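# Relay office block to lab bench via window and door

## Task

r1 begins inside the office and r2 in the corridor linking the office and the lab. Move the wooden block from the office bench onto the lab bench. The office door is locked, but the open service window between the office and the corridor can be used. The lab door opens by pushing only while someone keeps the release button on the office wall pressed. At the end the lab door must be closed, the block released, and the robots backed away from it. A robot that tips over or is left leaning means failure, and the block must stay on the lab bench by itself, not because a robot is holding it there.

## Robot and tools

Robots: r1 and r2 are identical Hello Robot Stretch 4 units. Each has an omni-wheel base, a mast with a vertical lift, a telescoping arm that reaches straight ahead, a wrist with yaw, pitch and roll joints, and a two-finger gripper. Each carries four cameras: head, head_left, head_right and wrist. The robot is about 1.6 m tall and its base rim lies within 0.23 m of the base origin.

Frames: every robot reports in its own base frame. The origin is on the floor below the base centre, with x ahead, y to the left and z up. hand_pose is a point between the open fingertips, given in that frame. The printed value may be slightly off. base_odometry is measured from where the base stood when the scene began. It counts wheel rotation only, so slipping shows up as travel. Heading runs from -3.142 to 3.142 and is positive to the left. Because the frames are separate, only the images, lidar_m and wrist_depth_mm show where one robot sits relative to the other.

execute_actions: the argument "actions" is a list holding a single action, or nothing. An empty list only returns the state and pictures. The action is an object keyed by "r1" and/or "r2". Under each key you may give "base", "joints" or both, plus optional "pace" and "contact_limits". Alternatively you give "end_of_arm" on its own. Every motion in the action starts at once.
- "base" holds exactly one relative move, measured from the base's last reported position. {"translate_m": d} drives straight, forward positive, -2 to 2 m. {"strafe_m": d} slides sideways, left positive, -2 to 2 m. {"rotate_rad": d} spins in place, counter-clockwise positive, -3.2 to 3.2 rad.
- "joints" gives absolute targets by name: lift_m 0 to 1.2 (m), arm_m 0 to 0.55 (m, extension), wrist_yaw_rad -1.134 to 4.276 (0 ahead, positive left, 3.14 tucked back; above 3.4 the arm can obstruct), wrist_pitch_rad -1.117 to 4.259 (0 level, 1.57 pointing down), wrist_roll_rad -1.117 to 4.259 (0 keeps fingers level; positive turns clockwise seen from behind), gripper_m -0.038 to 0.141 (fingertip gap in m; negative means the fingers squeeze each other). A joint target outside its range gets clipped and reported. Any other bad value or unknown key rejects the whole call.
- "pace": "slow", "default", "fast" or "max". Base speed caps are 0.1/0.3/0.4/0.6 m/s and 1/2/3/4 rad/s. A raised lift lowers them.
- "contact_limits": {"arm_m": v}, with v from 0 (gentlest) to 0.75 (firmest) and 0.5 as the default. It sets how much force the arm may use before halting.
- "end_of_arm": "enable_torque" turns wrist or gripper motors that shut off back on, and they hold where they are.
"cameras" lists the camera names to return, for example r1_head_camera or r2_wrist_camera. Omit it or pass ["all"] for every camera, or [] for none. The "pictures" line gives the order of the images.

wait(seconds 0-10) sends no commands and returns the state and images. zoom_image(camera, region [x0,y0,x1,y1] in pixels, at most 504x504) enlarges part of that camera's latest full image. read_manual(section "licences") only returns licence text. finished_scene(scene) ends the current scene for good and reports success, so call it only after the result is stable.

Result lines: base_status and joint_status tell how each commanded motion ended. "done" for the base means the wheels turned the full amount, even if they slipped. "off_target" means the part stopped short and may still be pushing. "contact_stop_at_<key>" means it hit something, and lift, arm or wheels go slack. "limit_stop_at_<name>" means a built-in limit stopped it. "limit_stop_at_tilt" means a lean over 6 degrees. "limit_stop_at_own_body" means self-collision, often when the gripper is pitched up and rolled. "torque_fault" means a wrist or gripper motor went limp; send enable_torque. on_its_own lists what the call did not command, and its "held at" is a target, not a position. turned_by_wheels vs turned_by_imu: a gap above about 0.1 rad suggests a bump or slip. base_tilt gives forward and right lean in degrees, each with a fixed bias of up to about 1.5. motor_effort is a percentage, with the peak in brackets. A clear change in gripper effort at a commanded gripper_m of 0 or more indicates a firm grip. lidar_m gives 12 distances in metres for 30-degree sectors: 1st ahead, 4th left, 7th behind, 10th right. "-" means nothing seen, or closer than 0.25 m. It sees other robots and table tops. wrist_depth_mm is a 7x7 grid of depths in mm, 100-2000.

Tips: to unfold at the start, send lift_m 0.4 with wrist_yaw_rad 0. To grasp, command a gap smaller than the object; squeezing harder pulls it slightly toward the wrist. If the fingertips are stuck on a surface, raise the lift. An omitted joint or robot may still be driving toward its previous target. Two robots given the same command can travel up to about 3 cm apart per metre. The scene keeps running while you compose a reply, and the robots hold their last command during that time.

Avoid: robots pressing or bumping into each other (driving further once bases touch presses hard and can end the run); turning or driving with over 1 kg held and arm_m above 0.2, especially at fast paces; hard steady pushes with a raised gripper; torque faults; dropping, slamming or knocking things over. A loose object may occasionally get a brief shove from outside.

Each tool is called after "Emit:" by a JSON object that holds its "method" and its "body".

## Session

Emit:
{"method": "execute_actions", "body": {"actions": [{"r1":{"joints":{"lift_m":0.8,"wrist_yaw_rad":0,"gripper_m":0.14}},"r2":{"joints":{"lift_m":0.8,"wrist_yaw_rad":0,"gripper_m":0.14}}}], "cameras": ["r1_head_left_camera","r2_head_left_camera"]}}

Scene clock: 3.20 s.
r1.base_odometry: x=+0.000 y=+0.000 heading=+0.000 (m, m, rad; r1's odometry frame)
r1.turned_by_wheels: +0.000 (rad since the last result)
r1.turned_by_imu: +0.000 (rad since the last result)
r1.base_tilt: forward=+0.4 right=+0.4 (deg)
r1.lidar_m: 2.80 1.45 1.01 1.33 1.45 1.16 1.00 1.00 1.25 1.13 1.14 1.42
r1.base_status: not commanded
r1.joint_positions: lift_m=+0.800 arm_m=-0.001 wrist_yaw_rad=+0.001 wrist_pitch_rad=-0.010 wrist_roll_rad=+0.008 gripper_m=+0.140
r1.joint_status: all done
r1.motor_effort: lift_m=+23(23) arm_m=-1(1) wrist_yaw_rad=-2(10) wrist_pitch_rad=-8(6) wrist_roll_rad=-1(0) gripper_m=+0(1) wheel_0=-1(1) wheel_1=+0(0) wheel_2=+0(0) (%)
r1.hand_pose: x=+0.4584 y=-0.0873 z=+0.9808 quat_wxyz=(+1.000, +0.004, -0.005, +0.000) (m; r1's base frame)
r1.wrist_depth_mm: - - - - - 1756 1281 / - - - - - 1708 1255 / - - - - - 1708 1255 / - - - - - 1708 1255 / - - - - - 1464 1229 / - - - 158 - 1464 1255 / 1863 1921 - - - 1661 1255
r2.base_odometry: x=+0.000 y=+0.000 heading=+0.000 (m, m, rad; r2's odometry frame)
r2.turned_by_wheels: +0.000 (rad since the last result)
r2.turned_by_imu: +0.001 (rad since the last result)
r2.base_tilt: forward=+0.6 right=-0.7 (deg)
r2.lidar_m: 0.68 0.64 0.79 0.72 0.72 0.86 0.93 0.99 1.17 1.82 1.09 0.81
r2.base_status: not commanded
r2.joint_positions: lift_m=+0.800 arm_m=-0.001 wrist_yaw_rad=+0.000 wrist_pitch_rad=-0.011 wrist_roll_rad=-0.011 gripper_m=+0.140
r2.joint_status: all done
r2.motor_effort: lift_m=+24(26) arm_m=+0(0) wrist_yaw_rad=-2(6) wrist_pitch_rad=-6(7) wrist_roll_rad=+0(1) gripper_m=+2(4) wheel_0=+1(1) wheel_1=-1(0) wheel_2=+0(0) (%)
r2.hand_pose: x=+0.4589 y=-0.0873 z=+0.9811 quat_wxyz=(+1.000, -0.005, -0.006, +0.000) (m; r2's base frame)
r2.wrist_depth_mm: 455 477 512 549 580 621 668 / 449 480 508 530 585 621 661 / 455 473 508 535 574 609 647 / 455 477 504 535 569 609 654 / 452 473 500 535 569 609 640 / 445 462 496 530 559 591 647 / 442 459 492 164 549 574 647
pictures: r1_head_left_camera, r2_head_left_camera
Images, in order (width x height): r1_head_left_camera 420x672, r2_head_left_camera 420x672.

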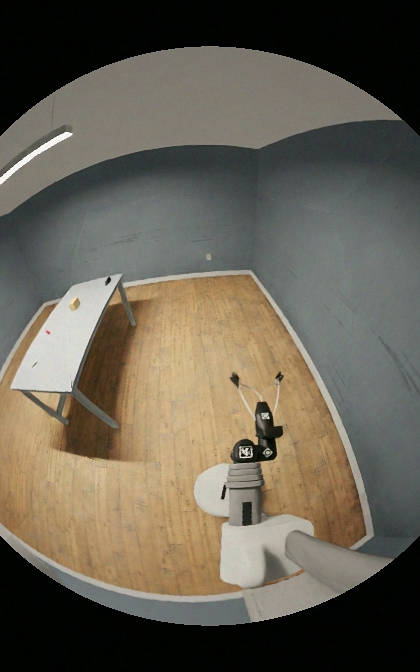

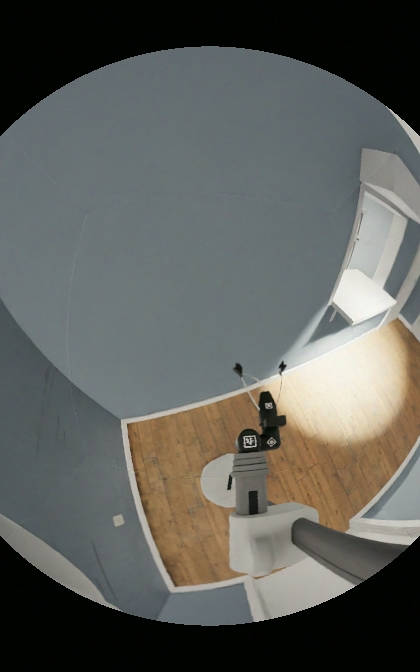

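Emit:
{"method": "execute_actions", "body": {"actions": [{"r1":{"base":{"rotate_rad":1.8},"joints":{"lift_m":0.65}},"r2":{"base":{"rotate_rad":0.4},"joints":{"lift_m":0.9}}}], "cameras": []}}

Emit:
{"method": "execute_actions", "body": {"actions": [{"r1":{"base":{"strafe_m":-0.9}},"r2":{"base":{"strafe_m":-1.2}}}], "cameras": ["r1_head_left_camera","r1_wrist_camera","r2_head_left_camera","r2_wrist_camera"]}}

Scene clock: 11.80 s.
r1.base_odometry: x=+0.000 y=+0.000 heading=+1.800 (m, m, rad; r1's odometry frame)
r1.turned_by_wheels: +1.800 (rad since the last result)
r1.turned_by_imu: +1.831 (rad since the last result)
r1.base_tilt: forward=+0.4 right=+0.4 (deg)
r1.lidar_m: 3.33 1.25 1.05 1.00 1.08 1.18 1.14 1.21 1.75 3.22 1.12 1.00
r1.base_status: done
r1.joint_positions: lift_m=+0.650 arm_m=-0.001 wrist_yaw_rad=+0.000 wrist_pitch_rad=-0.010 wrist_roll_rad=+0.008 gripper_m=+0.140
r1.joint_status: all done
r1.motor_effort: lift_m=+16(27) arm_m=-1(1) wrist_yaw_rad=-3(1) wrist_pitch_rad=-7(6) wrist_roll_rad=-1(0) gripper_m=-1(1) wheel_0=-2(10) wheel_1=-2(7) wheel_2=-1(9) (%)
r1.hand_pose: x=+0.4584 y=-0.0873 z=+0.8314 quat_wxyz=(+1.000, +0.004, -0.005, +0.000) (m; r1's base frame)
r1.wrist_depth_mm: - 1808 - - - - - / - 1921 - - - - - / - 1863 - - - - - / 1336 1921 - - - - - / 1366 1808 - - - 1205 904 / 1366 1756 - 158 - 1229 - / 1366 1618 1756 - 1808 1661 1756
r2.base_odometry: x=+0.000 y=+0.000 heading=+0.399 (m, m, rad; r2's odometry frame)
r2.turned_by_wheels: +0.399 (rad since the last result)
r2.turned_by_imu: +0.393 (rad since the last result)
r2.base_tilt: forward=+0.6 right=-0.7 (deg)
r2.lidar_m: 0.67 0.75 0.73 0.72 0.79 0.96 0.92 1.11 1.52 1.40 0.91 0.68
r2.base_status: done
r2.joint_positions: lift_m=+0.900 arm_m=-0.001 wrist_yaw_rad=+0.000 wrist_pitch_rad=-0.011 wrist_roll_rad=-0.011 gripper_m=+0.140
r2.joint_status: all done
r2.motor_effort: lift_m=+24(25) arm_m=+0(0) wrist_yaw_rad=-1(2) wrist_pitch_rad=-5(9) wrist_roll_rad=+1(0) gripper_m=-3(3) wheel_0=-4(8) wheel_1=-6(12) wheel_2=-4(11) (%)
r2.hand_pose: x=+0.4589 y=-0.0874 z=+1.0811 quat_wxyz=(+1.000, -0.005, -0.006, +0.000) (m; r2's base frame)
r2.wrist_depth_mm: 539 517 504 484 469 459 442 / 525 517 500 480 466 455 442 / 530 512 496 480 466 452 439 / 525 504 496 477 462 449 436 / 521 504 488 473 459 452 436 / 517 508 480 473 459 436 430 / 517 504 480 164 449 436 430
pictures: none
No camera images: the call's "cameras" was empty. Leave "cameras" out to get every camera's image.

Scene clock: 17.13 s.
r1.base_odometry: x=+0.877 y=+0.204 heading=+1.800 (m, m, rad; r1's odometry frame)
r1.turned_by_wheels: +0.000 (rad since the last result)
r1.turned_by_imu: +0.000 (rad since the last result)
r1.base_tilt: forward=+0.4 right=+0.4 (deg)
r1.lidar_m: 0.74 0.81 1.94 1.88 1.63 1.24 1.20 1.28 1.82 2.32 1.03 0.78
r1.base_status: done
r1.joint_positions: lift_m=+0.650 arm_m=-0.001 wrist_yaw_rad=+0.000 wrist_pitch_rad=-0.010 wrist_roll_rad=+0.008 gripper_m=+0.140
r1.joint_status: not commanded
r1.motor_effort: lift_m=+17(16) arm_m=-1(1) wrist_yaw_rad=-1(2) wrist_pitch_rad=-9(6) wrist_roll_rad=+0(0) gripper_m=-1(2) wheel_0=+0(10) wheel_1=+0(9) wheel_2=+0(2) (%)
r1.hand_pose: x=+0.4584 y=-0.0873 z=+0.8313 quat_wxyz=(+1.000, +0.004, -0.005, +0.000) (m; r1's base frame)
r1.wrist_depth_mm: - - - - - - - / - - - - - - - / - - - - - - - / - - - - - - - / - 634 574 591 609 621 647 / - 621 1255 159 574 549 544 / 1661 1464 1661 - 1863 1708 1756
r2.base_odometry: x=+0.466 y=-1.106 heading=+0.399 (m, m, rad; r2's odometry frame)
r2.turned_by_wheels: +0.000 (rad since the last result)
r2.turned_by_imu: +0.001 (rad since the last result)
r2.base_tilt: forward=+0.6 right=-0.7 (deg)
r2.lidar_m: 0.33 0.38 0.92 1.90 1.46 1.06 1.03 1.13 1.71 1.75 0.48 0.38
r2.base_status: done
r2.joint_positions: lift_m=+0.900 arm_m=-0.001 wrist_yaw_rad=+0.000 wrist_pitch_rad=-0.011 wrist_roll_rad=-0.011 gripper_m=+0.140
r2.joint_status: not commanded
r2.motor_effort: lift_m=+23(24) arm_m=+0(0) wrist_yaw_rad=-1(2) wrist_pitch_rad=-6(5) wrist_roll_rad=+0(0) gripper_m=-2(3) wheel_0=+2(9) wheel_1=-6(14) wheel_2=+1(3) (%)
r2.hand_pose: x=+0.4589 y=-0.0874 z=+1.0811 quat_wxyz=(+1.000, -0.005, -0.006, +0.000) (m; r2's base frame)
r2.wrist_depth_mm: 410 445 - - - - - / 407 449 - - - - - / 402 452 - - - - - / 402 452 - - - - - / 394 455 - - - - - / 392 413 - - - - - / 387 410 508 164 488 488 621
pictures: r1_head_left_camera, r1_wrist_camera, r2_head_left_camera, r2_wrist_camera
Images, in order (width x height): r1_head_left_camera 420x672, r1_wrist_camera 616x392, r2_head_left_camera 420x672, r2_wrist_camera 616x392.

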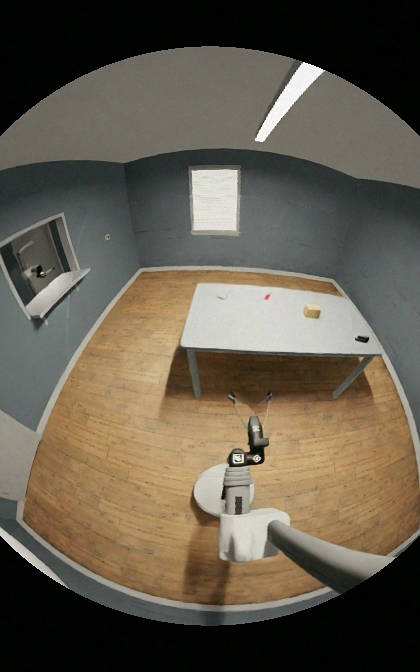

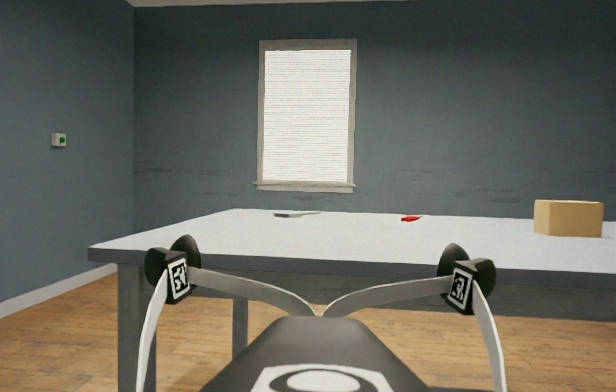

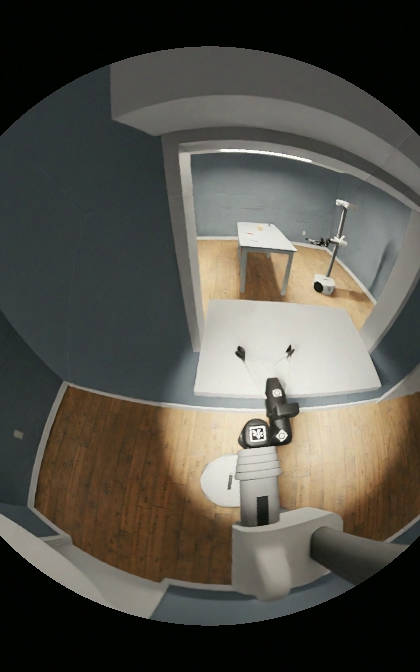

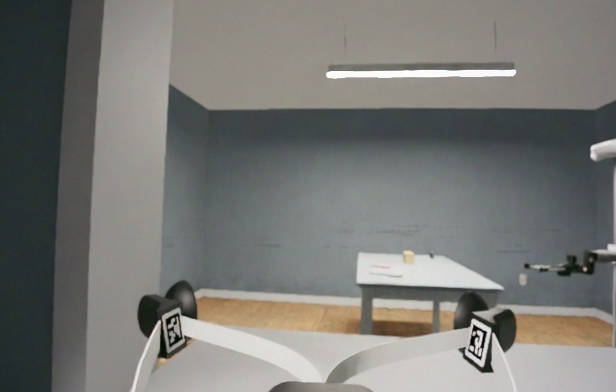

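Emit:
{"method": "execute_actions", "body": {"actions": [{"r1":{"base":{"strafe_m":-0.55},"joints":{"lift_m":0.7}},"r2":{"base":{"translate_m":-0.45}}}], "cameras": []}}

Emit:
{"method": "execute_actions", "body": {"actions": [{"r1":{"base":{"translate_m":0.3}},"r2":{"base":{"rotate_rad":-0.15}}}], "cameras": ["r1_head_camera","r1_wrist_camera"]}}

Scene clock: 27.50 s.
r1.base_odometry: x=+1.412 y=+0.329 heading=+1.800 (m, m, rad; r1's odometry frame)
r1.turned_by_wheels: +0.000 (rad since the last result)
r1.turned_by_imu: +0.000 (rad since the last result)
r1.base_tilt: forward=+0.4 right=+0.3 (deg)
r1.lidar_m: 0.72 0.76 1.10 2.45 1.67 1.27 1.23 1.32 1.81 1.77 1.88 0.75
r1.base_status: done
r1.joint_positions: lift_m=+0.700 arm_m=-0.001 wrist_yaw_rad=+0.000 wrist_pitch_rad=-0.010 wrist_roll_rad=+0.008 gripper_m=+0.140
r1.joint_status: all done
r1.motor_effort: lift_m=+22(26) arm_m=-1(1) wrist_yaw_rad=-1(2) wrist_pitch_rad=-9(6) wrist_roll_rad=+0(0) gripper_m=-1(0) wheel_0=+1(10) wheel_1=-1(11) wheel_2=+0(0) (%)
r1.hand_pose: x=+0.4584 y=-0.0873 z=+0.8809 quat_wxyz=(+1.000, +0.004, -0.005, +0.000) (m; r1's base frame)
r1.wrist_depth_mm: - - - - - - - / - - - - - - - / - - - - - - - / - - - - - - - / 759 778 707 820 842 866 - / 597 574 530 158 500 492 500 / 1708 1661 1863 - 1708 1138 1661
r2.base_odometry: x=+0.051 y=-1.280 heading=+0.398 (m, m, rad; r2's odometry frame)
r2.turned_by_wheels: +0.000 (rad since the last result)
r2.turned_by_imu: +0.002 (rad since the last result)
r2.base_tilt: forward=+0.6 right=-0.7 (deg)
r2.lidar_m: 0.78 1.10 1.62 1.80 0.90 0.61 0.60 0.67 0.98 2.74 1.34 0.79
r2.base_status: done
r2.joint_positions: lift_m=+0.900 arm_m=-0.001 wrist_yaw_rad=+0.000 wrist_pitch_rad=-0.011 wrist_roll_rad=-0.011 gripper_m=+0.140
r2.joint_status: not commanded
r2.motor_effort: lift_m=+23(23) arm_m=+0(0) wrist_yaw_rad=+0(2) wrist_pitch_rad=-6(5) wrist_roll_rad=-1(0) gripper_m=+1(4) wheel_0=-2(6) wheel_1=-7(11) wheel_2=+4(12) (%)
r2.hand_pose: x=+0.4589 y=-0.0874 z=+1.0811 quat_wxyz=(+1.000, -0.005, -0.006, +0.000) (m; r2's base frame)
r2.wrist_depth_mm: 917 891 866 - - - - / 917 878 866 - - - - / 917 878 866 - - - - / 891 866 854 - - - - / 904 878 878 - - - - / 891 854 768 878 904 809 917 / 891 854 591 164 549 539 585
pictures: none
No camera images: the call's "cameras" was empty. Leave "cameras" out to get every camera's image.

Scene clock: 29.97 s.
r1.base_odometry: x=+1.344 y=+0.621 heading=+1.800 (m, m, rad; r1's odometry frame)
r1.turned_by_wheels: +0.000 (rad since the last result)
r1.turned_by_imu: -0.001 (rad since the last result)
r1.base_tilt: forward=+0.4 right=+0.3 (deg)
r1.lidar_m: 0.42 0.45 0.67 2.47 2.07 1.60 1.54 1.61 1.85 1.77 0.58 0.45
r1.base_status: done
r1.joint_positions: lift_m=+0.700 arm_m=-0.001 wrist_yaw_rad=+0.000 wrist_pitch_rad=-0.010 wrist_roll_rad=+0.008 gripper_m=+0.140
r1.joint_status: not commanded
r1.motor_effort: lift_m=+22(22) arm_m=-1(1) wrist_yaw_rad=-1(2) wrist_pitch_rad=-7(9) wrist_roll_rad=-1(1) gripper_m=+2(1) wheel_0=+2(10) wheel_1=+4(9) wheel_2=-1(11) (%)
r1.hand_pose: x=+0.4584 y=-0.0873 z=+0.8809 quat_wxyz=(+1.000, +0.004, -0.005, +0.000) (m; r1's base frame)
r1.wrist_depth_mm: - - - - - - - / - - - - - - - / - - - - - - - / - - - - - - - / 759 768 707 634 750 878 - / 449 424 427 158 413 418 496 / 319 320 347 - 357 336 343
r2.base_odometry: x=+0.051 y=-1.280 heading=+0.249 (m, m, rad; r2's odometry frame)
r2.turned_by_wheels: -0.149 (rad since the last result)
r2.turned_by_imu: -0.146 (rad since the last result)
r2.base_tilt: forward=+0.6 right=-0.7 (deg)
r2.lidar_m: 0.78 0.83 1.42 1.94 1.04 0.63 0.60 0.63 0.84 2.06 1.58 0.87
r2.base_status: done
r2.joint_positions: lift_m=+0.900 arm_m=-0.001 wrist_yaw_rad=+0.000 wrist_pitch_rad=-0.011 wrist_roll_rad=-0.011 gripper_m=+0.140
r2.joint_status: not commanded
r2.motor_effort: lift_m=+23(23) arm_m=+0(0) wrist_yaw_rad=-2(1) wrist_pitch_rad=-6(4) wrist_roll_rad=+1(0) gripper_m=-2(1) wheel_0=+4(8) wheel_1=+4(10) wheel_2=+4(9) (%)
r2.hand_pose: x=+0.4589 y=-0.0874 z=+1.0811 quat_wxyz=(+1.000, -0.005, -0.006, +0.000) (m; r2's base frame)
r2.wrist_depth_mm: 820 820 - - - - 854 / 820 820 - - - - 842 / 820 809 - - - - 854 / 809 831 - - - - 854 / 809 809 - - - - 831 / 788 809 778 878 904 820 820 / 809 580 580 164 580 580 597
pictures: r1_head_camera, r1_wrist_camera
Images, in order (width x height): r1_head_camera 420x560, r1_wrist_camera 616x392.

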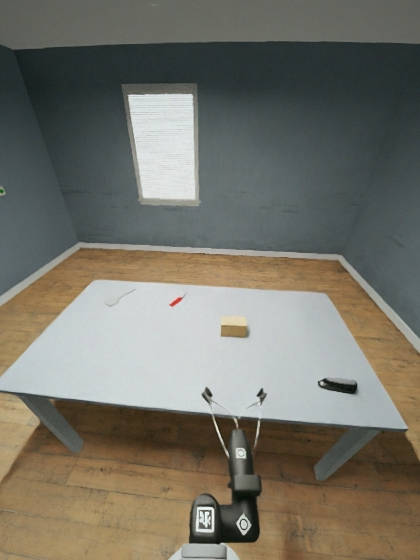

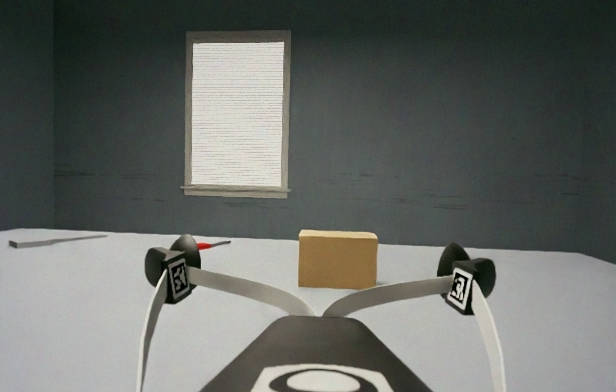

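Emit:
{"method": "execute_actions", "body": {"actions": [{"r1":{"base":{"strafe_m":-0.03},"joints":{"lift_m":0.655,"arm_m":0.17}}}], "cameras": ["r1_wrist_camera"]}}

Scene clock: 39.77 s.
r1.base_odometry: x=+1.373 y=+0.628 heading=+1.800 (m, m, rad; r1's odometry frame)
r1.turned_by_wheels: +0.000 (rad since the last result)
r1.turned_by_imu: +0.000 (rad since the last result)
r1.base_tilt: forward=+0.4 right=+0.4 (deg)
r1.lidar_m: 0.42 0.45 0.66 2.50 2.08 1.59 1.54 1.64 1.79 1.75 0.58 0.46
r1.base_status: done
r1.joint_positions: lift_m=+0.655 arm_m=+0.169 wrist_yaw_rad=+0.000 wrist_pitch_rad=-0.010 wrist_roll_rad=+0.008 gripper_m=+0.140
r1.joint_status: all done
r1.motor_effort: lift_m=+15(20) arm_m=+6(9) wrist_yaw_rad=-2(0) wrist_pitch_rad=-8(8) wrist_roll_rad=+0(1) gripper_m=+1(1) wheel_0=+1(10) wheel_1=-1(9) wheel_2=+0(3) (%)
r1.hand_pose: x=+0.6283 y=-0.0874 z=+0.8364 quat_wxyz=(+1.000, +0.004, -0.005, +0.000) (m; r1's base frame)
r1.wrist_depth_mm: - - - - - - - / - - - - - - - / - - - - - - - / - - - - - - - / 554 559 521 387 539 640 668 / 329 309 310 158 300 306 362 / 233 234 253 - 260 247 251
r2.base_odometry: x=+0.051 y=-1.280 heading=+0.249 (m, m, rad; r2's odometry frame)
r2.turned_by_wheels: +0.000 (rad since the last result)
r2.turned_by_imu: +0.001 (rad since the last result)
r2.base_tilt: forward=+0.6 right=-0.7 (deg)
r2.lidar_m: 0.77 0.80 1.41 1.95 1.02 0.65 0.60 0.61 0.86 2.05 1.55 0.83
r2.base_status: not commanded
r2.joint_positions: lift_m=+0.900 arm_m=-0.001 wrist_yaw_rad=+0.000 wrist_pitch_rad=-0.011 wrist_roll_rad=-0.011 gripper_m=+0.140
r2.joint_status: not commanded
r2.motor_effort: lift_m=+23(23) arm_m=+0(0) wrist_yaw_rad=-1(0) wrist_pitch_rad=-6(5) wrist_roll_rad=+0(0) gripper_m=+0(0) wheel_0=+3(3) wheel_1=+4(4) wheel_2=+3(4) (%)
r2.hand_pose: x=+0.4589 y=-0.0874 z=+1.0811 quat_wxyz=(+1.000, -0.005, -0.006, +0.000) (m; r2's base frame)
r2.wrist_depth_mm: 820 831 - - - - 854 / 820 809 - - - - 842 / 809 820 - - - - 854 / 820 831 - - - - 854 / 820 809 - - - - 842 / 809 798 778 891 904 809 831 / 798 585 580 164 585 585 597
pictures: r1_wrist_camera
Images, in order (width x height): r1_wrist_camera 616x392.

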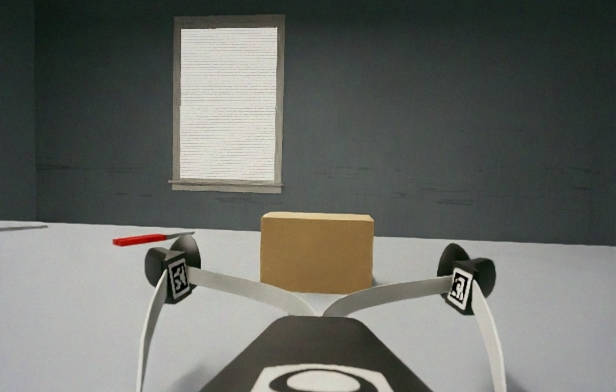

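Emit:
{"method": "execute_actions", "body": {"actions": [{"r1":{"joints":{"lift_m":0.645,"arm_m":0.34}}}], "cameras": ["r1_wrist_camera"]}}

Emit:
{"method": "execute_actions", "body": {"actions": [{"r1":{"joints":{"gripper_m":0.08}}}], "cameras": []}}

Emit:
{"method": "execute_actions", "body": {"actions": [{"r1":{"joints":{"lift_m":0.9,"arm_m":0.1}}}], "cameras": []}}

Emit:
{"method": "execute_actions", "body": {"actions": [{"r1":{"base":{"rotate_rad":1.47}}}], "cameras": []}}

Emit:
{"method": "execute_actions", "body": {"actions": [{"r1":{"base":{"translate_m":1.6}}}], "cameras": ["r1_wrist_camera","r1_head_left_camera"]}}

Scene clock: 52.13 s.
r1.base_odometry: x=+1.373 y=+0.628 heading=+1.800 (m, m, rad; r1's odometry frame)
r1.turned_by_wheels: +0.000 (rad since the last result)
r1.turned_by_imu: +0.000 (rad since the last result)
r1.base_tilt: forward=+0.4 right=+0.4 (deg)
r1.lidar_m: 0.42 0.46 0.66 2.49 2.08 1.57 1.53 1.63 1.80 1.76 0.58 0.44
r1.base_status: not commanded
r1.joint_positions: lift_m=+0.645 arm_m=+0.339 wrist_yaw_rad=+0.000 wrist_pitch_rad=-0.010 wrist_roll_rad=+0.008 gripper_m=+0.140
r1.joint_status: all done
r1.motor_effort: lift_m=+15(16) arm_m=+6(0) wrist_yaw_rad=-1(1) wrist_pitch_rad=-7(5) wrist_roll_rad=+1(1) gripper_m=-1(3) wheel_0=+1(1) wheel_1=-1(1) wheel_2=+0(0) (%)
r1.hand_pose: x=+0.7983 y=-0.0874 z=+0.8264 quat_wxyz=(+1.000, +0.004, -0.005, +0.000) (m; r1's base frame)
r1.wrist_depth_mm: - - - - - - - / - - - - - - - / - - - - - - - / - - - - - - - / 469 496 221 219 216 585 - / 300 282 223 158 216 278 330 / 212 214 223 - 217 225 229
r2.base_odometry: x=+0.051 y=-1.280 heading=+0.249 (m, m, rad; r2's odometry frame)
r2.turned_by_wheels: +0.000 (rad since the last result)
r2.turned_by_imu: +0.001 (rad since the last result)
r2.base_tilt: forward=+0.6 right=-0.7 (deg)
r2.lidar_m: 0.77 0.81 1.38 1.94 1.04 0.62 0.59 0.61 0.85 2.06 1.57 0.84
r2.base_status: not commanded
r2.joint_positions: lift_m=+0.900 arm_m=-0.001 wrist_yaw_rad=+0.000 wrist_pitch_rad=-0.011 wrist_roll_rad=-0.011 gripper_m=+0.140
r2.joint_status: not commanded
r2.motor_effort: lift_m=+23(23) arm_m=+0(0) wrist_yaw_rad=-1(1) wrist_pitch_rad=-4(6) wrist_roll_rad=+0(0) gripper_m=+1(2) wheel_0=+3(3) wheel_1=+4(4) wheel_2=+4(4) (%)
r2.hand_pose: x=+0.4589 y=-0.0874 z=+1.0811 quat_wxyz=(+1.000, -0.005, -0.006, +0.000) (m; r2's base frame)
r2.wrist_depth_mm: 820 831 - - - - 854 / 820 831 - - - - 854 / 809 820 - - - - 854 / 820 820 - - - - 854 / 809 809 - - - - 831 / 809 798 788 904 917 809 809 / 798 574 585 164 585 585 597
pictures: r1_wrist_camera
Images, in order (width x height): r1_wrist_camera 616x392.

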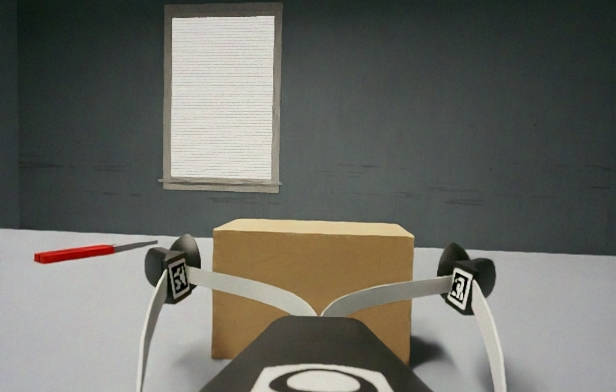

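Scene clock: 53.77 s.
r1.base_odometry: x=+1.373 y=+0.628 heading=+1.800 (m, m, rad; r1's odometry frame)
r1.turned_by_wheels: +0.000 (rad since the last result)
r1.turned_by_imu: +0.000 (rad since the last result)
r1.base_tilt: forward=+0.4 right=+0.4 (deg)
r1.lidar_m: 0.45 0.47 0.67 2.50 2.07 1.60 1.52 1.61 1.79 1.75 0.57 0.45
r1.base_status: not commanded
r1.joint_positions: lift_m=+0.645 arm_m=+0.339 wrist_yaw_rad=+0.001 wrist_pitch_rad=-0.010 wrist_roll_rad=+0.008 gripper_m=+0.080
r1.joint_status: all done
r1.motor_effort: lift_m=+16(15) arm_m=+6(6) wrist_yaw_rad=-2(2) wrist_pitch_rad=-7(7) wrist_roll_rad=+0(0) gripper_m=-17(19) wheel_0=+1(1) wheel_1=-1(1) wheel_2=+0(0) (%)
r1.hand_pose: x=+0.7984 y=-0.0873 z=+0.8264 quat_wxyz=(+1.000, +0.004, -0.005, +0.000) (m; r1's base frame)
r1.wrist_depth_mm: - - - - - - - / - - - - - - - / - - - - - - - / - - - - - - - / 469 517 210 208 204 585 - / 298 279 211 206 204 192 330 / 213 216 213 - 206 225 229
r2.base_odometry: x=+0.051 y=-1.280 heading=+0.249 (m, m, rad; r2's odometry frame)
r2.turned_by_wheels: +0.000 (rad since the last result)
r2.turned_by_imu: +0.000 (rad since the last result)
r2.base_tilt: forward=+0.6 right=-0.7 (deg)
r2.lidar_m: 0.79 0.80 1.38 1.96 1.04 0.64 0.60 0.63 0.86 2.03 1.56 0.85
r2.base_status: not commanded
r2.joint_positions: lift_m=+0.900 arm_m=-0.001 wrist_yaw_rad=+0.000 wrist_pitch_rad=-0.011 wrist_roll_rad=-0.011 gripper_m=+0.140
r2.joint_status: not commanded
r2.motor_effort: lift_m=+23(23) arm_m=+0(0) wrist_yaw_rad=-1(1) wrist_pitch_rad=-5(7) wrist_roll_rad=-1(0) gripper_m=+2(1) wheel_0=+3(3) wheel_1=+5(5) wheel_2=+4(3) (%)
r2.hand_pose: x=+0.4589 y=-0.0874 z=+1.0811 quat_wxyz=(+1.000, -0.005, -0.006, +0.000) (m; r2's base frame)
r2.wrist_depth_mm: 831 820 - - - - 831 / 820 820 - - - - 842 / 798 831 - - - - 866 / 809 820 - - - - 842 / 820 809 - - - - 831 / 798 798 788 891 917 820 831 / 798 580 580 164 585 585 597
pictures: none
No camera images: the call's "cameras" was empty. Leave "cameras" out to get every camera's image.

Scene clock: 55.90 s.
r1.base_odometry: x=+1.373 y=+0.628 heading=+1.800 (m, m, rad; r1's odometry frame)
r1.turned_by_wheels: +0.000 (rad since the last result)
r1.turned_by_imu: +0.000 (rad since the last result)
r1.base_tilt: forward=+0.4 right=+0.4 (deg)
r1.lidar_m: 0.43 0.45 0.65 2.50 2.09 1.57 1.53 1.61 1.82 1.75 0.58 0.45
r1.base_status: not commanded
r1.joint_positions: lift_m=+0.900 arm_m=+0.101 wrist_yaw_rad=+0.000 wrist_pitch_rad=-0.006 wrist_roll_rad=+0.008 gripper_m=+0.080
r1.joint_status: all done
r1.motor_effort: lift_m=+24(30) arm_m=-6(9) wrist_yaw_rad=-1(2) wrist_pitch_rad=-19(19) wrist_roll_rad=+0(1) gripper_m=-17(18) wheel_0=+1(1) wheel_1=-1(1) wheel_2=+0(0) (%)
r1.hand_pose: x=+0.5604 y=-0.0874 z=+1.0796 quat_wxyz=(+1.000, +0.004, -0.003, +0.000) (m; r1's base frame)
r1.wrist_depth_mm: - - - - - - - / - - - - - - - / - - - - - - - / - - - - - - - / - - 211 208 204 - - / - 904 211 206 204 192 - / 676 683 661 - 204 715 732
r2.base_odometry: x=+0.051 y=-1.280 heading=+0.249 (m, m, rad; r2's odometry frame)
r2.turned_by_wheels: +0.000 (rad since the last result)
r2.turned_by_imu: +0.001 (rad since the last result)
r2.base_tilt: forward=+0.6 right=-0.7 (deg)
r2.lidar_m: 0.78 0.81 1.38 1.94 1.06 0.61 0.59 0.61 0.85 2.06 1.53 0.83
r2.base_status: not commanded
r2.joint_positions: lift_m=+0.900 arm_m=-0.001 wrist_yaw_rad=+0.000 wrist_pitch_rad=-0.011 wrist_roll_rad=-0.011 gripper_m=+0.140
r2.joint_status: not commanded
r2.motor_effort: lift_m=+23(23) arm_m=+0(0) wrist_yaw_rad=-1(1) wrist_pitch_rad=-6(6) wrist_roll_rad=+0(0) gripper_m=-2(1) wheel_0=+3(3) wheel_1=+4(5) wheel_2=+4(4) (%)
r2.hand_pose: x=+0.4589 y=-0.0874 z=+1.0811 quat_wxyz=(+1.000, -0.005, -0.006, +0.000) (m; r2's base frame)
r2.wrist_depth_mm: 831 831 - - - - 842 / 820 831 - - - - 842 / 809 820 - - - - 842 / 820 820 - - - - 842 / 798 798 - - - - 831 / 798 798 788 878 917 809 809 / 798 585 580 164 585 585 603
pictures: none
No camera images: the call's "cameras" was empty. Leave "cameras" out to get every camera's image.

Scene clock: 57.93 s.
r1.base_odometry: x=+1.373 y=+0.628 heading=-3.014 (m, m, rad; r1's odometry frame)
r1.turned_by_wheels: +1.470 (rad since the last result)
r1.turned_by_imu: +1.496 (rad since the last result)
r1.base_tilt: forward=+0.4 right=+0.4 (deg)
r1.lidar_m: 0.55 2.28 1.62 1.51 1.57 1.88 1.76 0.64 0.44 0.43 0.44 0.60
r1.base_status: done
r1.joint_positions: lift_m=+0.900 arm_m=+0.101 wrist_yaw_rad=+0.000 wrist_pitch_rad=-0.006 wrist_roll_rad=+0.008 gripper_m=+0.080
r1.joint_status: not commanded
r1.motor_effort: lift_m=+24(25) arm_m=-6(6) wrist_yaw_rad=-1(5) wrist_pitch_rad=-17(19) wrist_roll_rad=+0(0) gripper_m=-15(18) wheel_0=-1(7) wheel_1=-2(12) wheel_2=+1(9) (%)
r1.hand_pose: x=+0.5604 y=-0.0873 z=+1.0796 quat_wxyz=(+1.000, +0.004, -0.003, +0.000) (m; r1's base frame)
r1.wrist_depth_mm: - - - - - - - / - - - - - - - / - - - - - - - / - - - - - - - / - - 211 208 205 - - / - - 210 206 204 193 - / - - - - 204 - -
r2.base_odometry: x=+0.051 y=-1.280 heading=+0.249 (m, m, rad; r2's odometry frame)
r2.turned_by_wheels: +0.000 (rad since the last result)
r2.turned_by_imu: +0.000 (rad since the last result)
r2.base_tilt: forward=+0.6 right=-0.7 (deg)
r2.lidar_m: 0.74 0.82 1.39 1.95 1.04 0.64 0.59 0.61 0.85 2.06 1.54 0.84
r2.base_status: not commanded
r2.joint_positions: lift_m=+0.900 arm_m=-0.001 wrist_yaw_rad=+0.000 wrist_pitch_rad=-0.011 wrist_roll_rad=-0.011 gripper_m=+0.140
r2.joint_status: not commanded
r2.motor_effort: lift_m=+23(23) arm_m=+0(0) wrist_yaw_rad=+0(1) wrist_pitch_rad=-5(3) wrist_roll_rad=+0(1) gripper_m=-1(1) wheel_0=+3(3) wheel_1=+4(4) wheel_2=+4(4) (%)
r2.hand_pose: x=+0.4589 y=-0.0874 z=+1.0811 quat_wxyz=(+1.000, -0.005, -0.006, +0.000) (m; r2's base frame)
r2.wrist_depth_mm: 820 831 - - - - 854 / 820 831 - - - - 854 / 820 820 - - - - 842 / 809 831 - - - - 854 / 820 809 - - - - 831 / 798 788 788 891 891 809 831 / 778 574 574 164 574 585 597
pictures: none
No camera images: the call's "cameras" was empty. Leave "cameras" out to get every camera's image.

Scene clock: 64.77 s.
r1.base_odometry: x=-0.214 y=+0.423 heading=-3.013 (m, m, rad; r1's odometry frame)
r1.turned_by_wheels: +0.000 (rad since the last result)
r1.turned_by_imu: -0.008 (rad since the last result)
r1.base_tilt: forward=+0.5 right=+0.3 (deg)
r1.lidar_m: 0.54 0.92 1.21 1.61 1.64 2.22 1.88 0.78 0.93 3.08 1.03 0.83
r1.base_status: done
r1.joint_positions: lift_m=+0.900 arm_m=+0.101 wrist_yaw_rad=+0.000 wrist_pitch_rad=-0.006 wrist_roll_rad=+0.008 gripper_m=+0.080
r1.joint_status: not commanded
r1.motor_effort: lift_m=+25(24) arm_m=-5(6) wrist_yaw_rad=+0(1) wrist_pitch_rad=-18(19) wrist_roll_rad=-1(0) gripper_m=-18(18) wheel_0=+2(9) wheel_1=+2(5) wheel_2=+1(11) (%)
r1.hand_pose: x=+0.5604 y=-0.0874 z=+1.0796 quat_wxyz=(+1.000, +0.004, -0.003, +0.000) (m; r1's base frame)
r1.wrist_depth_mm: 580 569 574 580 574 580 - / 580 580 580 585 585 585 - / 585 585 585 591 585 591 - / 597 597 591 597 597 591 - / 603 597 211 208 205 597 - / 603 609 210 206 204 193 609 / 603 609 609 - 204 609 609
r2.base_odometry: x=+0.051 y=-1.280 heading=+0.249 (m, m, rad; r2's odometry frame)
r2.turned_by_wheels: +0.000 (rad since the last result)
r2.turned_by_imu: +0.002 (rad since the last result)
r2.base_tilt: forward=+0.7 right=-0.7 (deg)
r2.lidar_m: 0.78 0.81 1.40 1.94 1.03 0.63 0.59 0.61 0.85 2.05 1.54 0.83
r2.base_status: not commanded
r2.joint_positions: lift_m=+0.900 arm_m=-0.001 wrist_yaw_rad=+0.000 wrist_pitch_rad=-0.011 wrist_roll_rad=-0.011 gripper_m=+0.140
r2.joint_status: not commanded
r2.motor_effort: lift_m=+23(23) arm_m=+0(0) wrist_yaw_rad=-1(0) wrist_pitch_rad=-6(7) wrist_roll_rad=-1(0) gripper_m=+4(1) wheel_0=+3(3) wheel_1=+4(5) wheel_2=+4(4) (%)
r2.hand_pose: x=+0.4589 y=-0.0874 z=+1.0811 quat_wxyz=(+1.000, -0.005, -0.006, +0.000) (m; r2's base frame)
r2.wrist_depth_mm: 820 842 - - - - 842 / 820 820 - - - - 854 / 809 831 - - - - 842 / 809 820 - - - - 842 / 809 809 - - - - 831 / 798 798 768 891 904 820 820 / 798 580 585 164 580 585 597
pictures: r1_head_left_camera, r1_wrist_camera
Images, in order (width x height): r1_head_left_camera 420x672, r1_wrist_camera 616x392.

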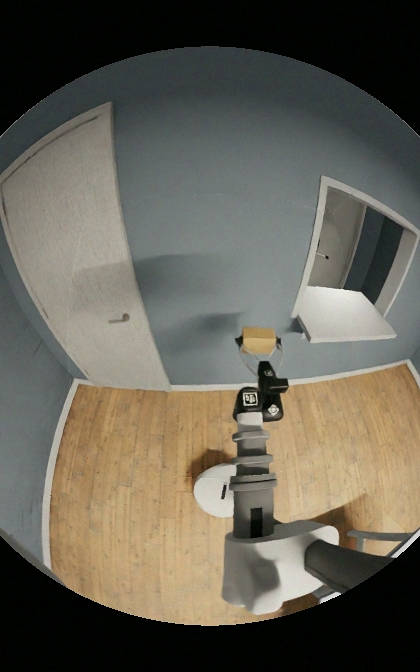

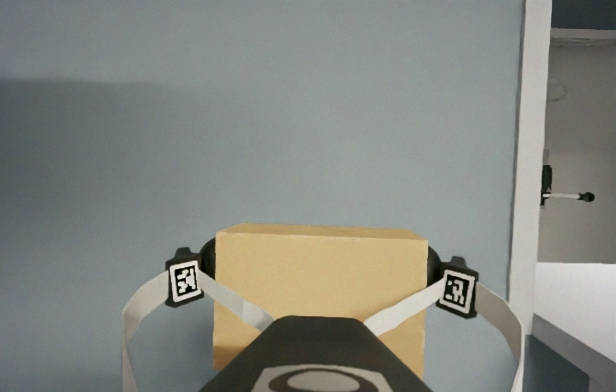

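Emit:
{"method": "execute_actions", "body": {"actions": [{"r1":{"base":{"strafe_m":-0.75}}}], "cameras": []}}

Emit:
{"method": "execute_actions", "body": {"actions": [{"r1":{"base":{"translate_m":0.28},"joints":{"arm_m":0.4,"lift_m":0.85}}}], "cameras": ["r1_wrist_camera","r2_wrist_camera"]}}

Scene clock: 77.00 s.
r1.base_odometry: x=-0.310 y=+1.166 heading=-3.013 (m, m, rad; r1's odometry frame)
r1.turned_by_wheels: +0.000 (rad since the last result)
r1.turned_by_imu: -0.001 (rad since the last result)
r1.base_tilt: forward=+0.4 right=+0.4 (deg)
r1.lidar_m: 0.53 0.73 1.26 2.35 2.42 0.68 0.65 0.66 2.46 2.35 1.40 0.75
r1.base_status: done
r1.joint_positions: lift_m=+0.900 arm_m=+0.101 wrist_yaw_rad=+0.000 wrist_pitch_rad=-0.006 wrist_roll_rad=+0.008 gripper_m=+0.080
r1.joint_status: not commanded
r1.motor_effort: lift_m=+23(24) arm_m=-5(5) wrist_yaw_rad=-1(0) wrist_pitch_rad=-17(19) wrist_roll_rad=+1(0) gripper_m=-17(17) wheel_0=+0(4) wheel_1=-2(11) wheel_2=+0(1) (%)
r1.hand_pose: x=+0.5604 y=-0.0874 z=+1.0797 quat_wxyz=(+1.000, +0.004, -0.003, +0.000) (m; r1's base frame)
r1.wrist_depth_mm: 609 - - - - - - / 615 - - - - - - / 621 - - - - - - / 627 - - - - - - / 634 750 211 208 204 - 741 / 634 530 211 206 204 192 615 / 415 415 415 - 204 424 430
r2.base_odometry: x=+0.051 y=-1.280 heading=+0.249 (m, m, rad; r2's odometry frame)
r2.turned_by_wheels: +0.000 (rad since the last result)
r2.turned_by_imu: +0.002 (rad since the last result)
r2.base_tilt: forward=+0.6 right=-0.7 (deg)
r2.lidar_m: 0.75 0.81 1.39 1.95 1.03 0.62 0.59 0.61 0.87 2.06 1.58 0.83
r2.base_status: not commanded
r2.joint_positions: lift_m=+0.900 arm_m=-0.001 wrist_yaw_rad=+0.000 wrist_pitch_rad=-0.011 wrist_roll_rad=-0.011 gripper_m=+0.140
r2.joint_status: not commanded
r2.motor_effort: lift_m=+23(23) arm_m=+0(0) wrist_yaw_rad=-1(1) wrist_pitch_rad=-7(6) wrist_roll_rad=+0(1) gripper_m=+0(1) wheel_0=+3(3) wheel_1=+5(5) wheel_2=+4(4) (%)
r2.hand_pose: x=+0.4589 y=-0.0874 z=+1.0811 quat_wxyz=(+1.000, -0.005, -0.006, +0.000) (m; r2's base frame)
r2.wrist_depth_mm: 831 820 - - - - 842 / 831 831 - - - - 854 / 809 820 - - - - 842 / 798 809 - - - - 854 / 809 809 - - - - 831 / 798 788 778 891 917 809 809 / 798 580 580 164 585 585 603
pictures: none
No camera images: the call's "cameras" was empty. Leave "cameras" out to get every camera's image.

Scene clock: 79.40 s.
r1.base_odometry: x=-0.587 y=+1.131 heading=-3.013 (m, m, rad; r1's odometry frame)
r1.turned_by_wheels: +0.000 (rad since the last result)
r1.turned_by_imu: -0.001 (rad since the last result)
r1.base_tilt: forward=+0.4 right=+0.4 (deg)
r1.lidar_m: 0.43 0.44 0.89 2.15 2.44 1.00 0.92 0.96 2.44 2.34 0.66 0.46
r1.base_status: done
r1.joint_positions: lift_m=+0.850 arm_m=+0.399 wrist_yaw_rad=+0.000 wrist_pitch_rad=-0.006 wrist_roll_rad=+0.008 gripper_m=+0.080
r1.joint_status: all done
r1.motor_effort: lift_m=+16(18) arm_m=+6(8) wrist_yaw_rad=+0(3) wrist_pitch_rad=-18(19) wrist_roll_rad=+0(1) gripper_m=-17(16) wheel_0=+3(9) wheel_1=+2(6) wheel_2=-1(11) (%)
r1.hand_pose: x=+0.8584 y=-0.0874 z=+1.0303 quat_wxyz=(+1.000, +0.004, -0.003, +0.000) (m; r1's base frame)
r1.wrist_depth_mm: 1808 1756 1756 1808 1160 1808 1808 / 1808 1756 1808 1808 1863 1921 1863 / 1808 1808 1808 1808 1808 1863 1863 / 1808 1808 1808 1808 1863 1863 1863 / 1863 1863 211 208 205 1863 1921 / 1808 402 211 207 204 193 1921 / 306 310 296 - 204 324 329
r2.base_odometry: x=+0.051 y=-1.280 heading=+0.249 (m, m, rad; r2's odometry frame)
r2.turned_by_wheels: +0.000 (rad since the last result)
r2.turned_by_imu: +0.001 (rad since the last result)
r2.base_tilt: forward=+0.6 right=-0.7 (deg)
r2.lidar_m: 0.79 0.80 1.40 1.95 1.05 0.64 0.58 0.61 0.84 2.06 1.56 0.86
r2.base_status: not commanded
r2.joint_positions: lift_m=+0.900 arm_m=-0.001 wrist_yaw_rad=+0.000 wrist_pitch_rad=-0.011 wrist_roll_rad=-0.011 gripper_m=+0.140
r2.joint_status: not commanded
r2.motor_effort: lift_m=+23(23) arm_m=+0(0) wrist_yaw_rad=-1(1) wrist_pitch_rad=-7(5) wrist_roll_rad=+1(0) gripper_m=+1(2) wheel_0=+3(3) wheel_1=+4(5) wheel_2=+4(4) (%)
r2.hand_pose: x=+0.4589 y=-0.0874 z=+1.0811 quat_wxyz=(+1.000, -0.005, -0.006, +0.000) (m; r2's base frame)
r2.wrist_depth_mm: 842 831 - - - - 842 / 820 831 - - - - 842 / 809 809 - - - - 842 / 809 820 - - - - 842 / 809 809 - - 1025 - 831 / 798 809 778 891 798 798 831 / 788 574 585 165 580 585 597
pictures: r1_wrist_camera, r2_wrist_camera
Images, in order (width x height): r1_wrist_camera 616x392, r2_wrist_camera 616x392.

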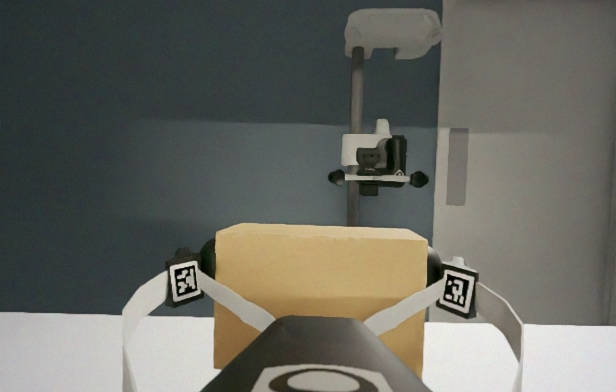

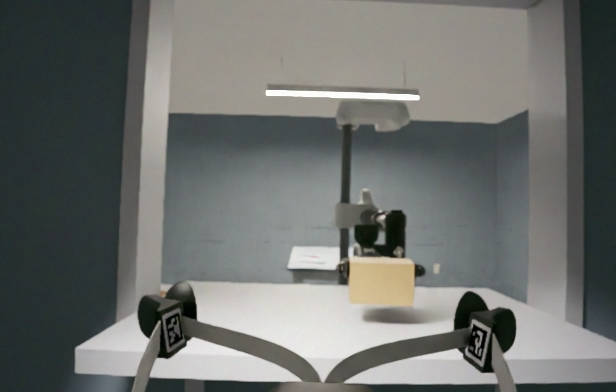

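Emit:
{"method": "execute_actions", "body": {"actions": [{"r1":{"joints":{"lift_m":0.807}},"r2":{"base":{"strafe_m":-0.115},"joints":{"lift_m":0.81}}}], "cameras": []}}

Emit:
{"method": "execute_actions", "body": {"actions": [{"r1":{"joints":{"gripper_m":0.14}}}], "cameras": []}}

Emit:
{"method": "execute_actions", "body": {"actions": [{"r1":{"joints":{"arm_m":0,"lift_m":0.82},"base":{"translate_m":-0.2}},"r2":{"joints":{"arm_m":0.25}}}], "cameras": ["r2_wrist_camera"]}}

Scene clock: 91.00 s.
r1.base_odometry: x=-0.587 y=+1.131 heading=-3.013 (m, m, rad; r1's odometry frame)
r1.turned_by_wheels: +0.000 (rad since the last result)
r1.turned_by_imu: +0.000 (rad since the last result)
r1.base_tilt: forward=+0.4 right=+0.4 (deg)
r1.lidar_m: 0.43 0.44 0.89 2.11 2.42 0.99 0.93 0.96 2.45 2.33 0.68 0.45
r1.base_status: not commanded
r1.joint_positions: lift_m=+0.807 arm_m=+0.399 wrist_yaw_rad=+0.000 wrist_pitch_rad=-0.006 wrist_roll_rad=+0.008 gripper_m=+0.080
r1.joint_status: all done
r1.motor_effort: lift_m=+17(18) arm_m=+6(6) wrist_yaw_rad=+0(0) wrist_pitch_rad=-18(18) wrist_roll_rad=+0(0) gripper_m=-16(16) wheel_0=+3(3) wheel_1=+2(2) wheel_2=-1(1) (%)
r1.hand_pose: x=+0.8584 y=-0.0874 z=+0.9872 quat_wxyz=(+1.000, +0.004, -0.003, +0.000) (m; r1's base frame)
r1.wrist_depth_mm: 1756 1756 1756 1756 1808 1921 1808 / 1808 1808 1808 1756 1808 1863 1863 / 1863 1808 1808 1808 1808 1863 1863 / 1808 1808 1863 1756 1808 1921 1921 / 1808 1808 210 208 205 1921 1921 / 317 297 210 206 204 192 351 / 227 229 219 - 205 239 243
r2.base_odometry: x=+0.079 y=-1.391 heading=+0.249 (m, m, rad; r2's odometry frame)
r2.turned_by_wheels: +0.000 (rad since the last result)
r2.turned_by_imu: +0.001 (rad since the last result)
r2.base_tilt: forward=+0.6 right=-0.7 (deg)
r2.lidar_m: 0.77 0.80 1.39 2.05 1.04 0.62 0.58 0.62 0.81 2.01 1.54 0.86
r2.base_status: done
r2.joint_positions: lift_m=+0.810 arm_m=-0.001 wrist_yaw_rad=+0.000 wrist_pitch_rad=-0.011 wrist_roll_rad=-0.011 gripper_m=+0.140
r2.joint_status: all done
r2.motor_effort: lift_m=+14(21) arm_m=+0(0) wrist_yaw_rad=-1(1) wrist_pitch_rad=-6(7) wrist_roll_rad=+0(0) gripper_m=-3(0) wheel_0=+2(10) wheel_1=-4(14) wheel_2=+0(3) (%)
r2.hand_pose: x=+0.4589 y=-0.0874 z=+0.9919 quat_wxyz=(+1.000, -0.005, -0.006, +0.000) (m; r2's base frame)
r2.wrist_depth_mm: 842 - - - - 976 854 / 820 - - - - - 842 / 831 - - - - - 854 / 820 - - - - - 831 / 809 904 - 741 - 891 831 / 609 591 585 603 615 597 634 / 809 809 809 164 820 809 820
pictures: none
No camera images: the call's "cameras" was empty. Leave "cameras" out to get every camera's image.

Scene clock: 92.63 s.
r1.base_odometry: x=-0.587 y=+1.131 heading=-3.013 (m, m, rad; r1's odometry frame)
r1.turned_by_wheels: +0.000 (rad since the last result)
r1.turned_by_imu: +0.000 (rad since the last result)
r1.base_tilt: forward=+0.4 right=+0.4 (deg)
r1.lidar_m: 0.45 0.46 0.89 2.14 2.43 1.00 0.93 0.95 2.46 2.33 0.67 0.46
r1.base_status: not commanded
r1.joint_positions: lift_m=+0.807 arm_m=+0.399 wrist_yaw_rad=+0.000 wrist_pitch_rad=-0.010 wrist_roll_rad=+0.008 gripper_m=+0.140
r1.joint_status: all done
r1.motor_effort: lift_m=+17(17) arm_m=+6(5) wrist_yaw_rad=+0(1) wrist_pitch_rad=-7(17) wrist_roll_rad=+0(0) gripper_m=+0(18) wheel_0=+3(3) wheel_1=+2(3) wheel_2=-1(1) (%)
r1.hand_pose: x=+0.8584 y=-0.0874 z=+0.9882 quat_wxyz=(+1.000, +0.004, -0.005, +0.000) (m; r1's base frame)
r1.wrist_depth_mm: 1708 1756 1756 1756 1756 1863 1863 / 1756 1808 1808 1756 1808 1863 1863 / 1808 1808 1808 1808 1808 1863 1863 / 1808 1863 1756 1808 1808 1863 1863 / 1756 1863 217 210 251 1921 1921 / 324 306 214 158 204 304 362 / 230 234 222 - 229 244 247
r2.base_odometry: x=+0.079 y=-1.391 heading=+0.249 (m, m, rad; r2's odometry frame)
r2.turned_by_wheels: +0.000 (rad since the last result)
r2.turned_by_imu: +0.000 (rad since the last result)
r2.base_tilt: forward=+0.7 right=-0.7 (deg)
r2.lidar_m: 0.78 0.79 1.41 2.07 1.05 0.61 0.58 0.60 0.84 1.98 1.55 0.84
r2.base_status: not commanded
r2.joint_positions: lift_m=+0.810 arm_m=-0.001 wrist_yaw_rad=+0.000 wrist_pitch_rad=-0.011 wrist_roll_rad=-0.011 gripper_m=+0.140
r2.joint_status: not commanded
r2.motor_effort: lift_m=+14(14) arm_m=+0(0) wrist_yaw_rad=-1(1) wrist_pitch_rad=-6(5) wrist_roll_rad=+0(0) gripper_m=+1(1) wheel_0=+1(2) wheel_1=-5(5) wheel_2=-1(0) (%)
r2.hand_pose: x=+0.4589 y=-0.0874 z=+0.9919 quat_wxyz=(+1.000, -0.005, -0.006, +0.000) (m; r2's base frame)
r2.wrist_depth_mm: 842 - - - - 991 854 / 831 - - - - - 842 / 820 - - - - - 831 / 820 - - - - - 831 / 809 904 - 741 - 891 831 / 609 591 591 597 609 597 634 / 809 798 820 164 820 820 809
pictures: none
No camera images: the call's "cameras" was empty. Leave "cameras" out to get every camera's image.

Scene clock: 94.93 s.
r1.base_odometry: x=-0.389 y=+1.156 heading=-3.013 (m, m, rad; r1's odometry frame)
r1.turned_by_wheels: +0.000 (rad since the last result)
r1.turned_by_imu: +0.001 (rad since the last result)
r1.base_tilt: forward=+0.4 right=+0.4 (deg)
r1.lidar_m: 0.62 0.65 1.19 2.36 2.43 0.78 0.72 0.75 2.43 2.34 1.27 0.67
r1.base_status: done
r1.joint_positions: lift_m=+0.820 arm_m=+0.001 wrist_yaw_rad=+0.000 wrist_pitch_rad=-0.010 wrist_roll_rad=+0.008 gripper_m=+0.140
r1.joint_status: all done
r1.motor_effort: lift_m=+23(22) arm_m=-6(2) wrist_yaw_rad=+0(1) wrist_pitch_rad=-6(8) wrist_roll_rad=+0(0) gripper_m=-2(1) wheel_0=-3(9) wheel_1=-2(11) wheel_2=+1(9) (%)
r1.hand_pose: x=+0.4604 y=-0.0875 z=+1.0008 quat_wxyz=(+1.000, +0.004, -0.005, +0.000) (m; r1's base frame)
r1.wrist_depth_mm: 634 759 - - - - - / 634 768 - - - - - / 640 768 - - - - 750 / 647 778 - 1366 - - 759 / 661 627 574 668 699 715 683 / 430 430 427 158 430 433 430 / 661 654 654 - 661 661 661
r2.base_odometry: x=+0.079 y=-1.391 heading=+0.249 (m, m, rad; r2's odometry frame)
r2.turned_by_wheels: +0.000 (rad since the last result)
r2.turned_by_imu: +0.001 (rad since the last result)
r2.base_tilt: forward=+0.7 right=-0.7 (deg)
r2.lidar_m: 0.77 0.81 1.39 2.07 1.06 0.64 0.58 0.60 0.85 2.05 1.54 0.87
r2.base_status: not commanded
r2.joint_positions: lift_m=+0.810 arm_m=+0.249 wrist_yaw_rad=+0.000 wrist_pitch_rad=-0.012 wrist_roll_rad=-0.011 gripper_m=+0.140
r2.joint_status: all done
r2.motor_effort: lift_m=+13(14) arm_m=+8(6) wrist_yaw_rad=-1(0) wrist_pitch_rad=-5(5) wrist_roll_rad=+0(0) gripper_m=-2(0) wheel_0=+1(1) wheel_1=-5(5) wheel_2=+0(0) (%)
r2.hand_pose: x=+0.7080 y=-0.0874 z=+0.9920 quat_wxyz=(+1.000, -0.005, -0.006, +0.000) (m; r2's base frame)
r2.wrist_depth_mm: 683 - - - - - 661 / 683 - - - - - 654 / - - - - - - 647 / - - - - - - 661 / 691 - - 492 - - 640 / 473 436 459 484 530 480 544 / 340 340 340 164 343 343 362
pictures: r2_wrist_camera
Images, in order (width x height): r2_wrist_camera 616x392.

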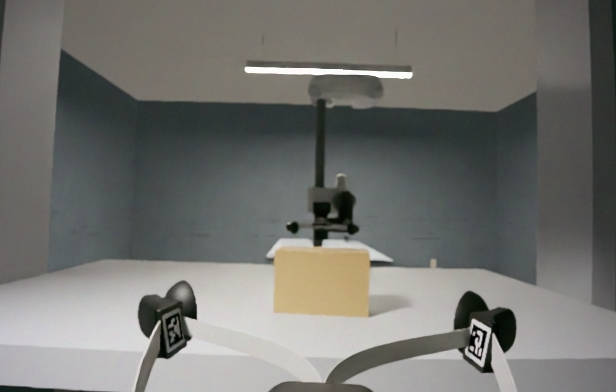

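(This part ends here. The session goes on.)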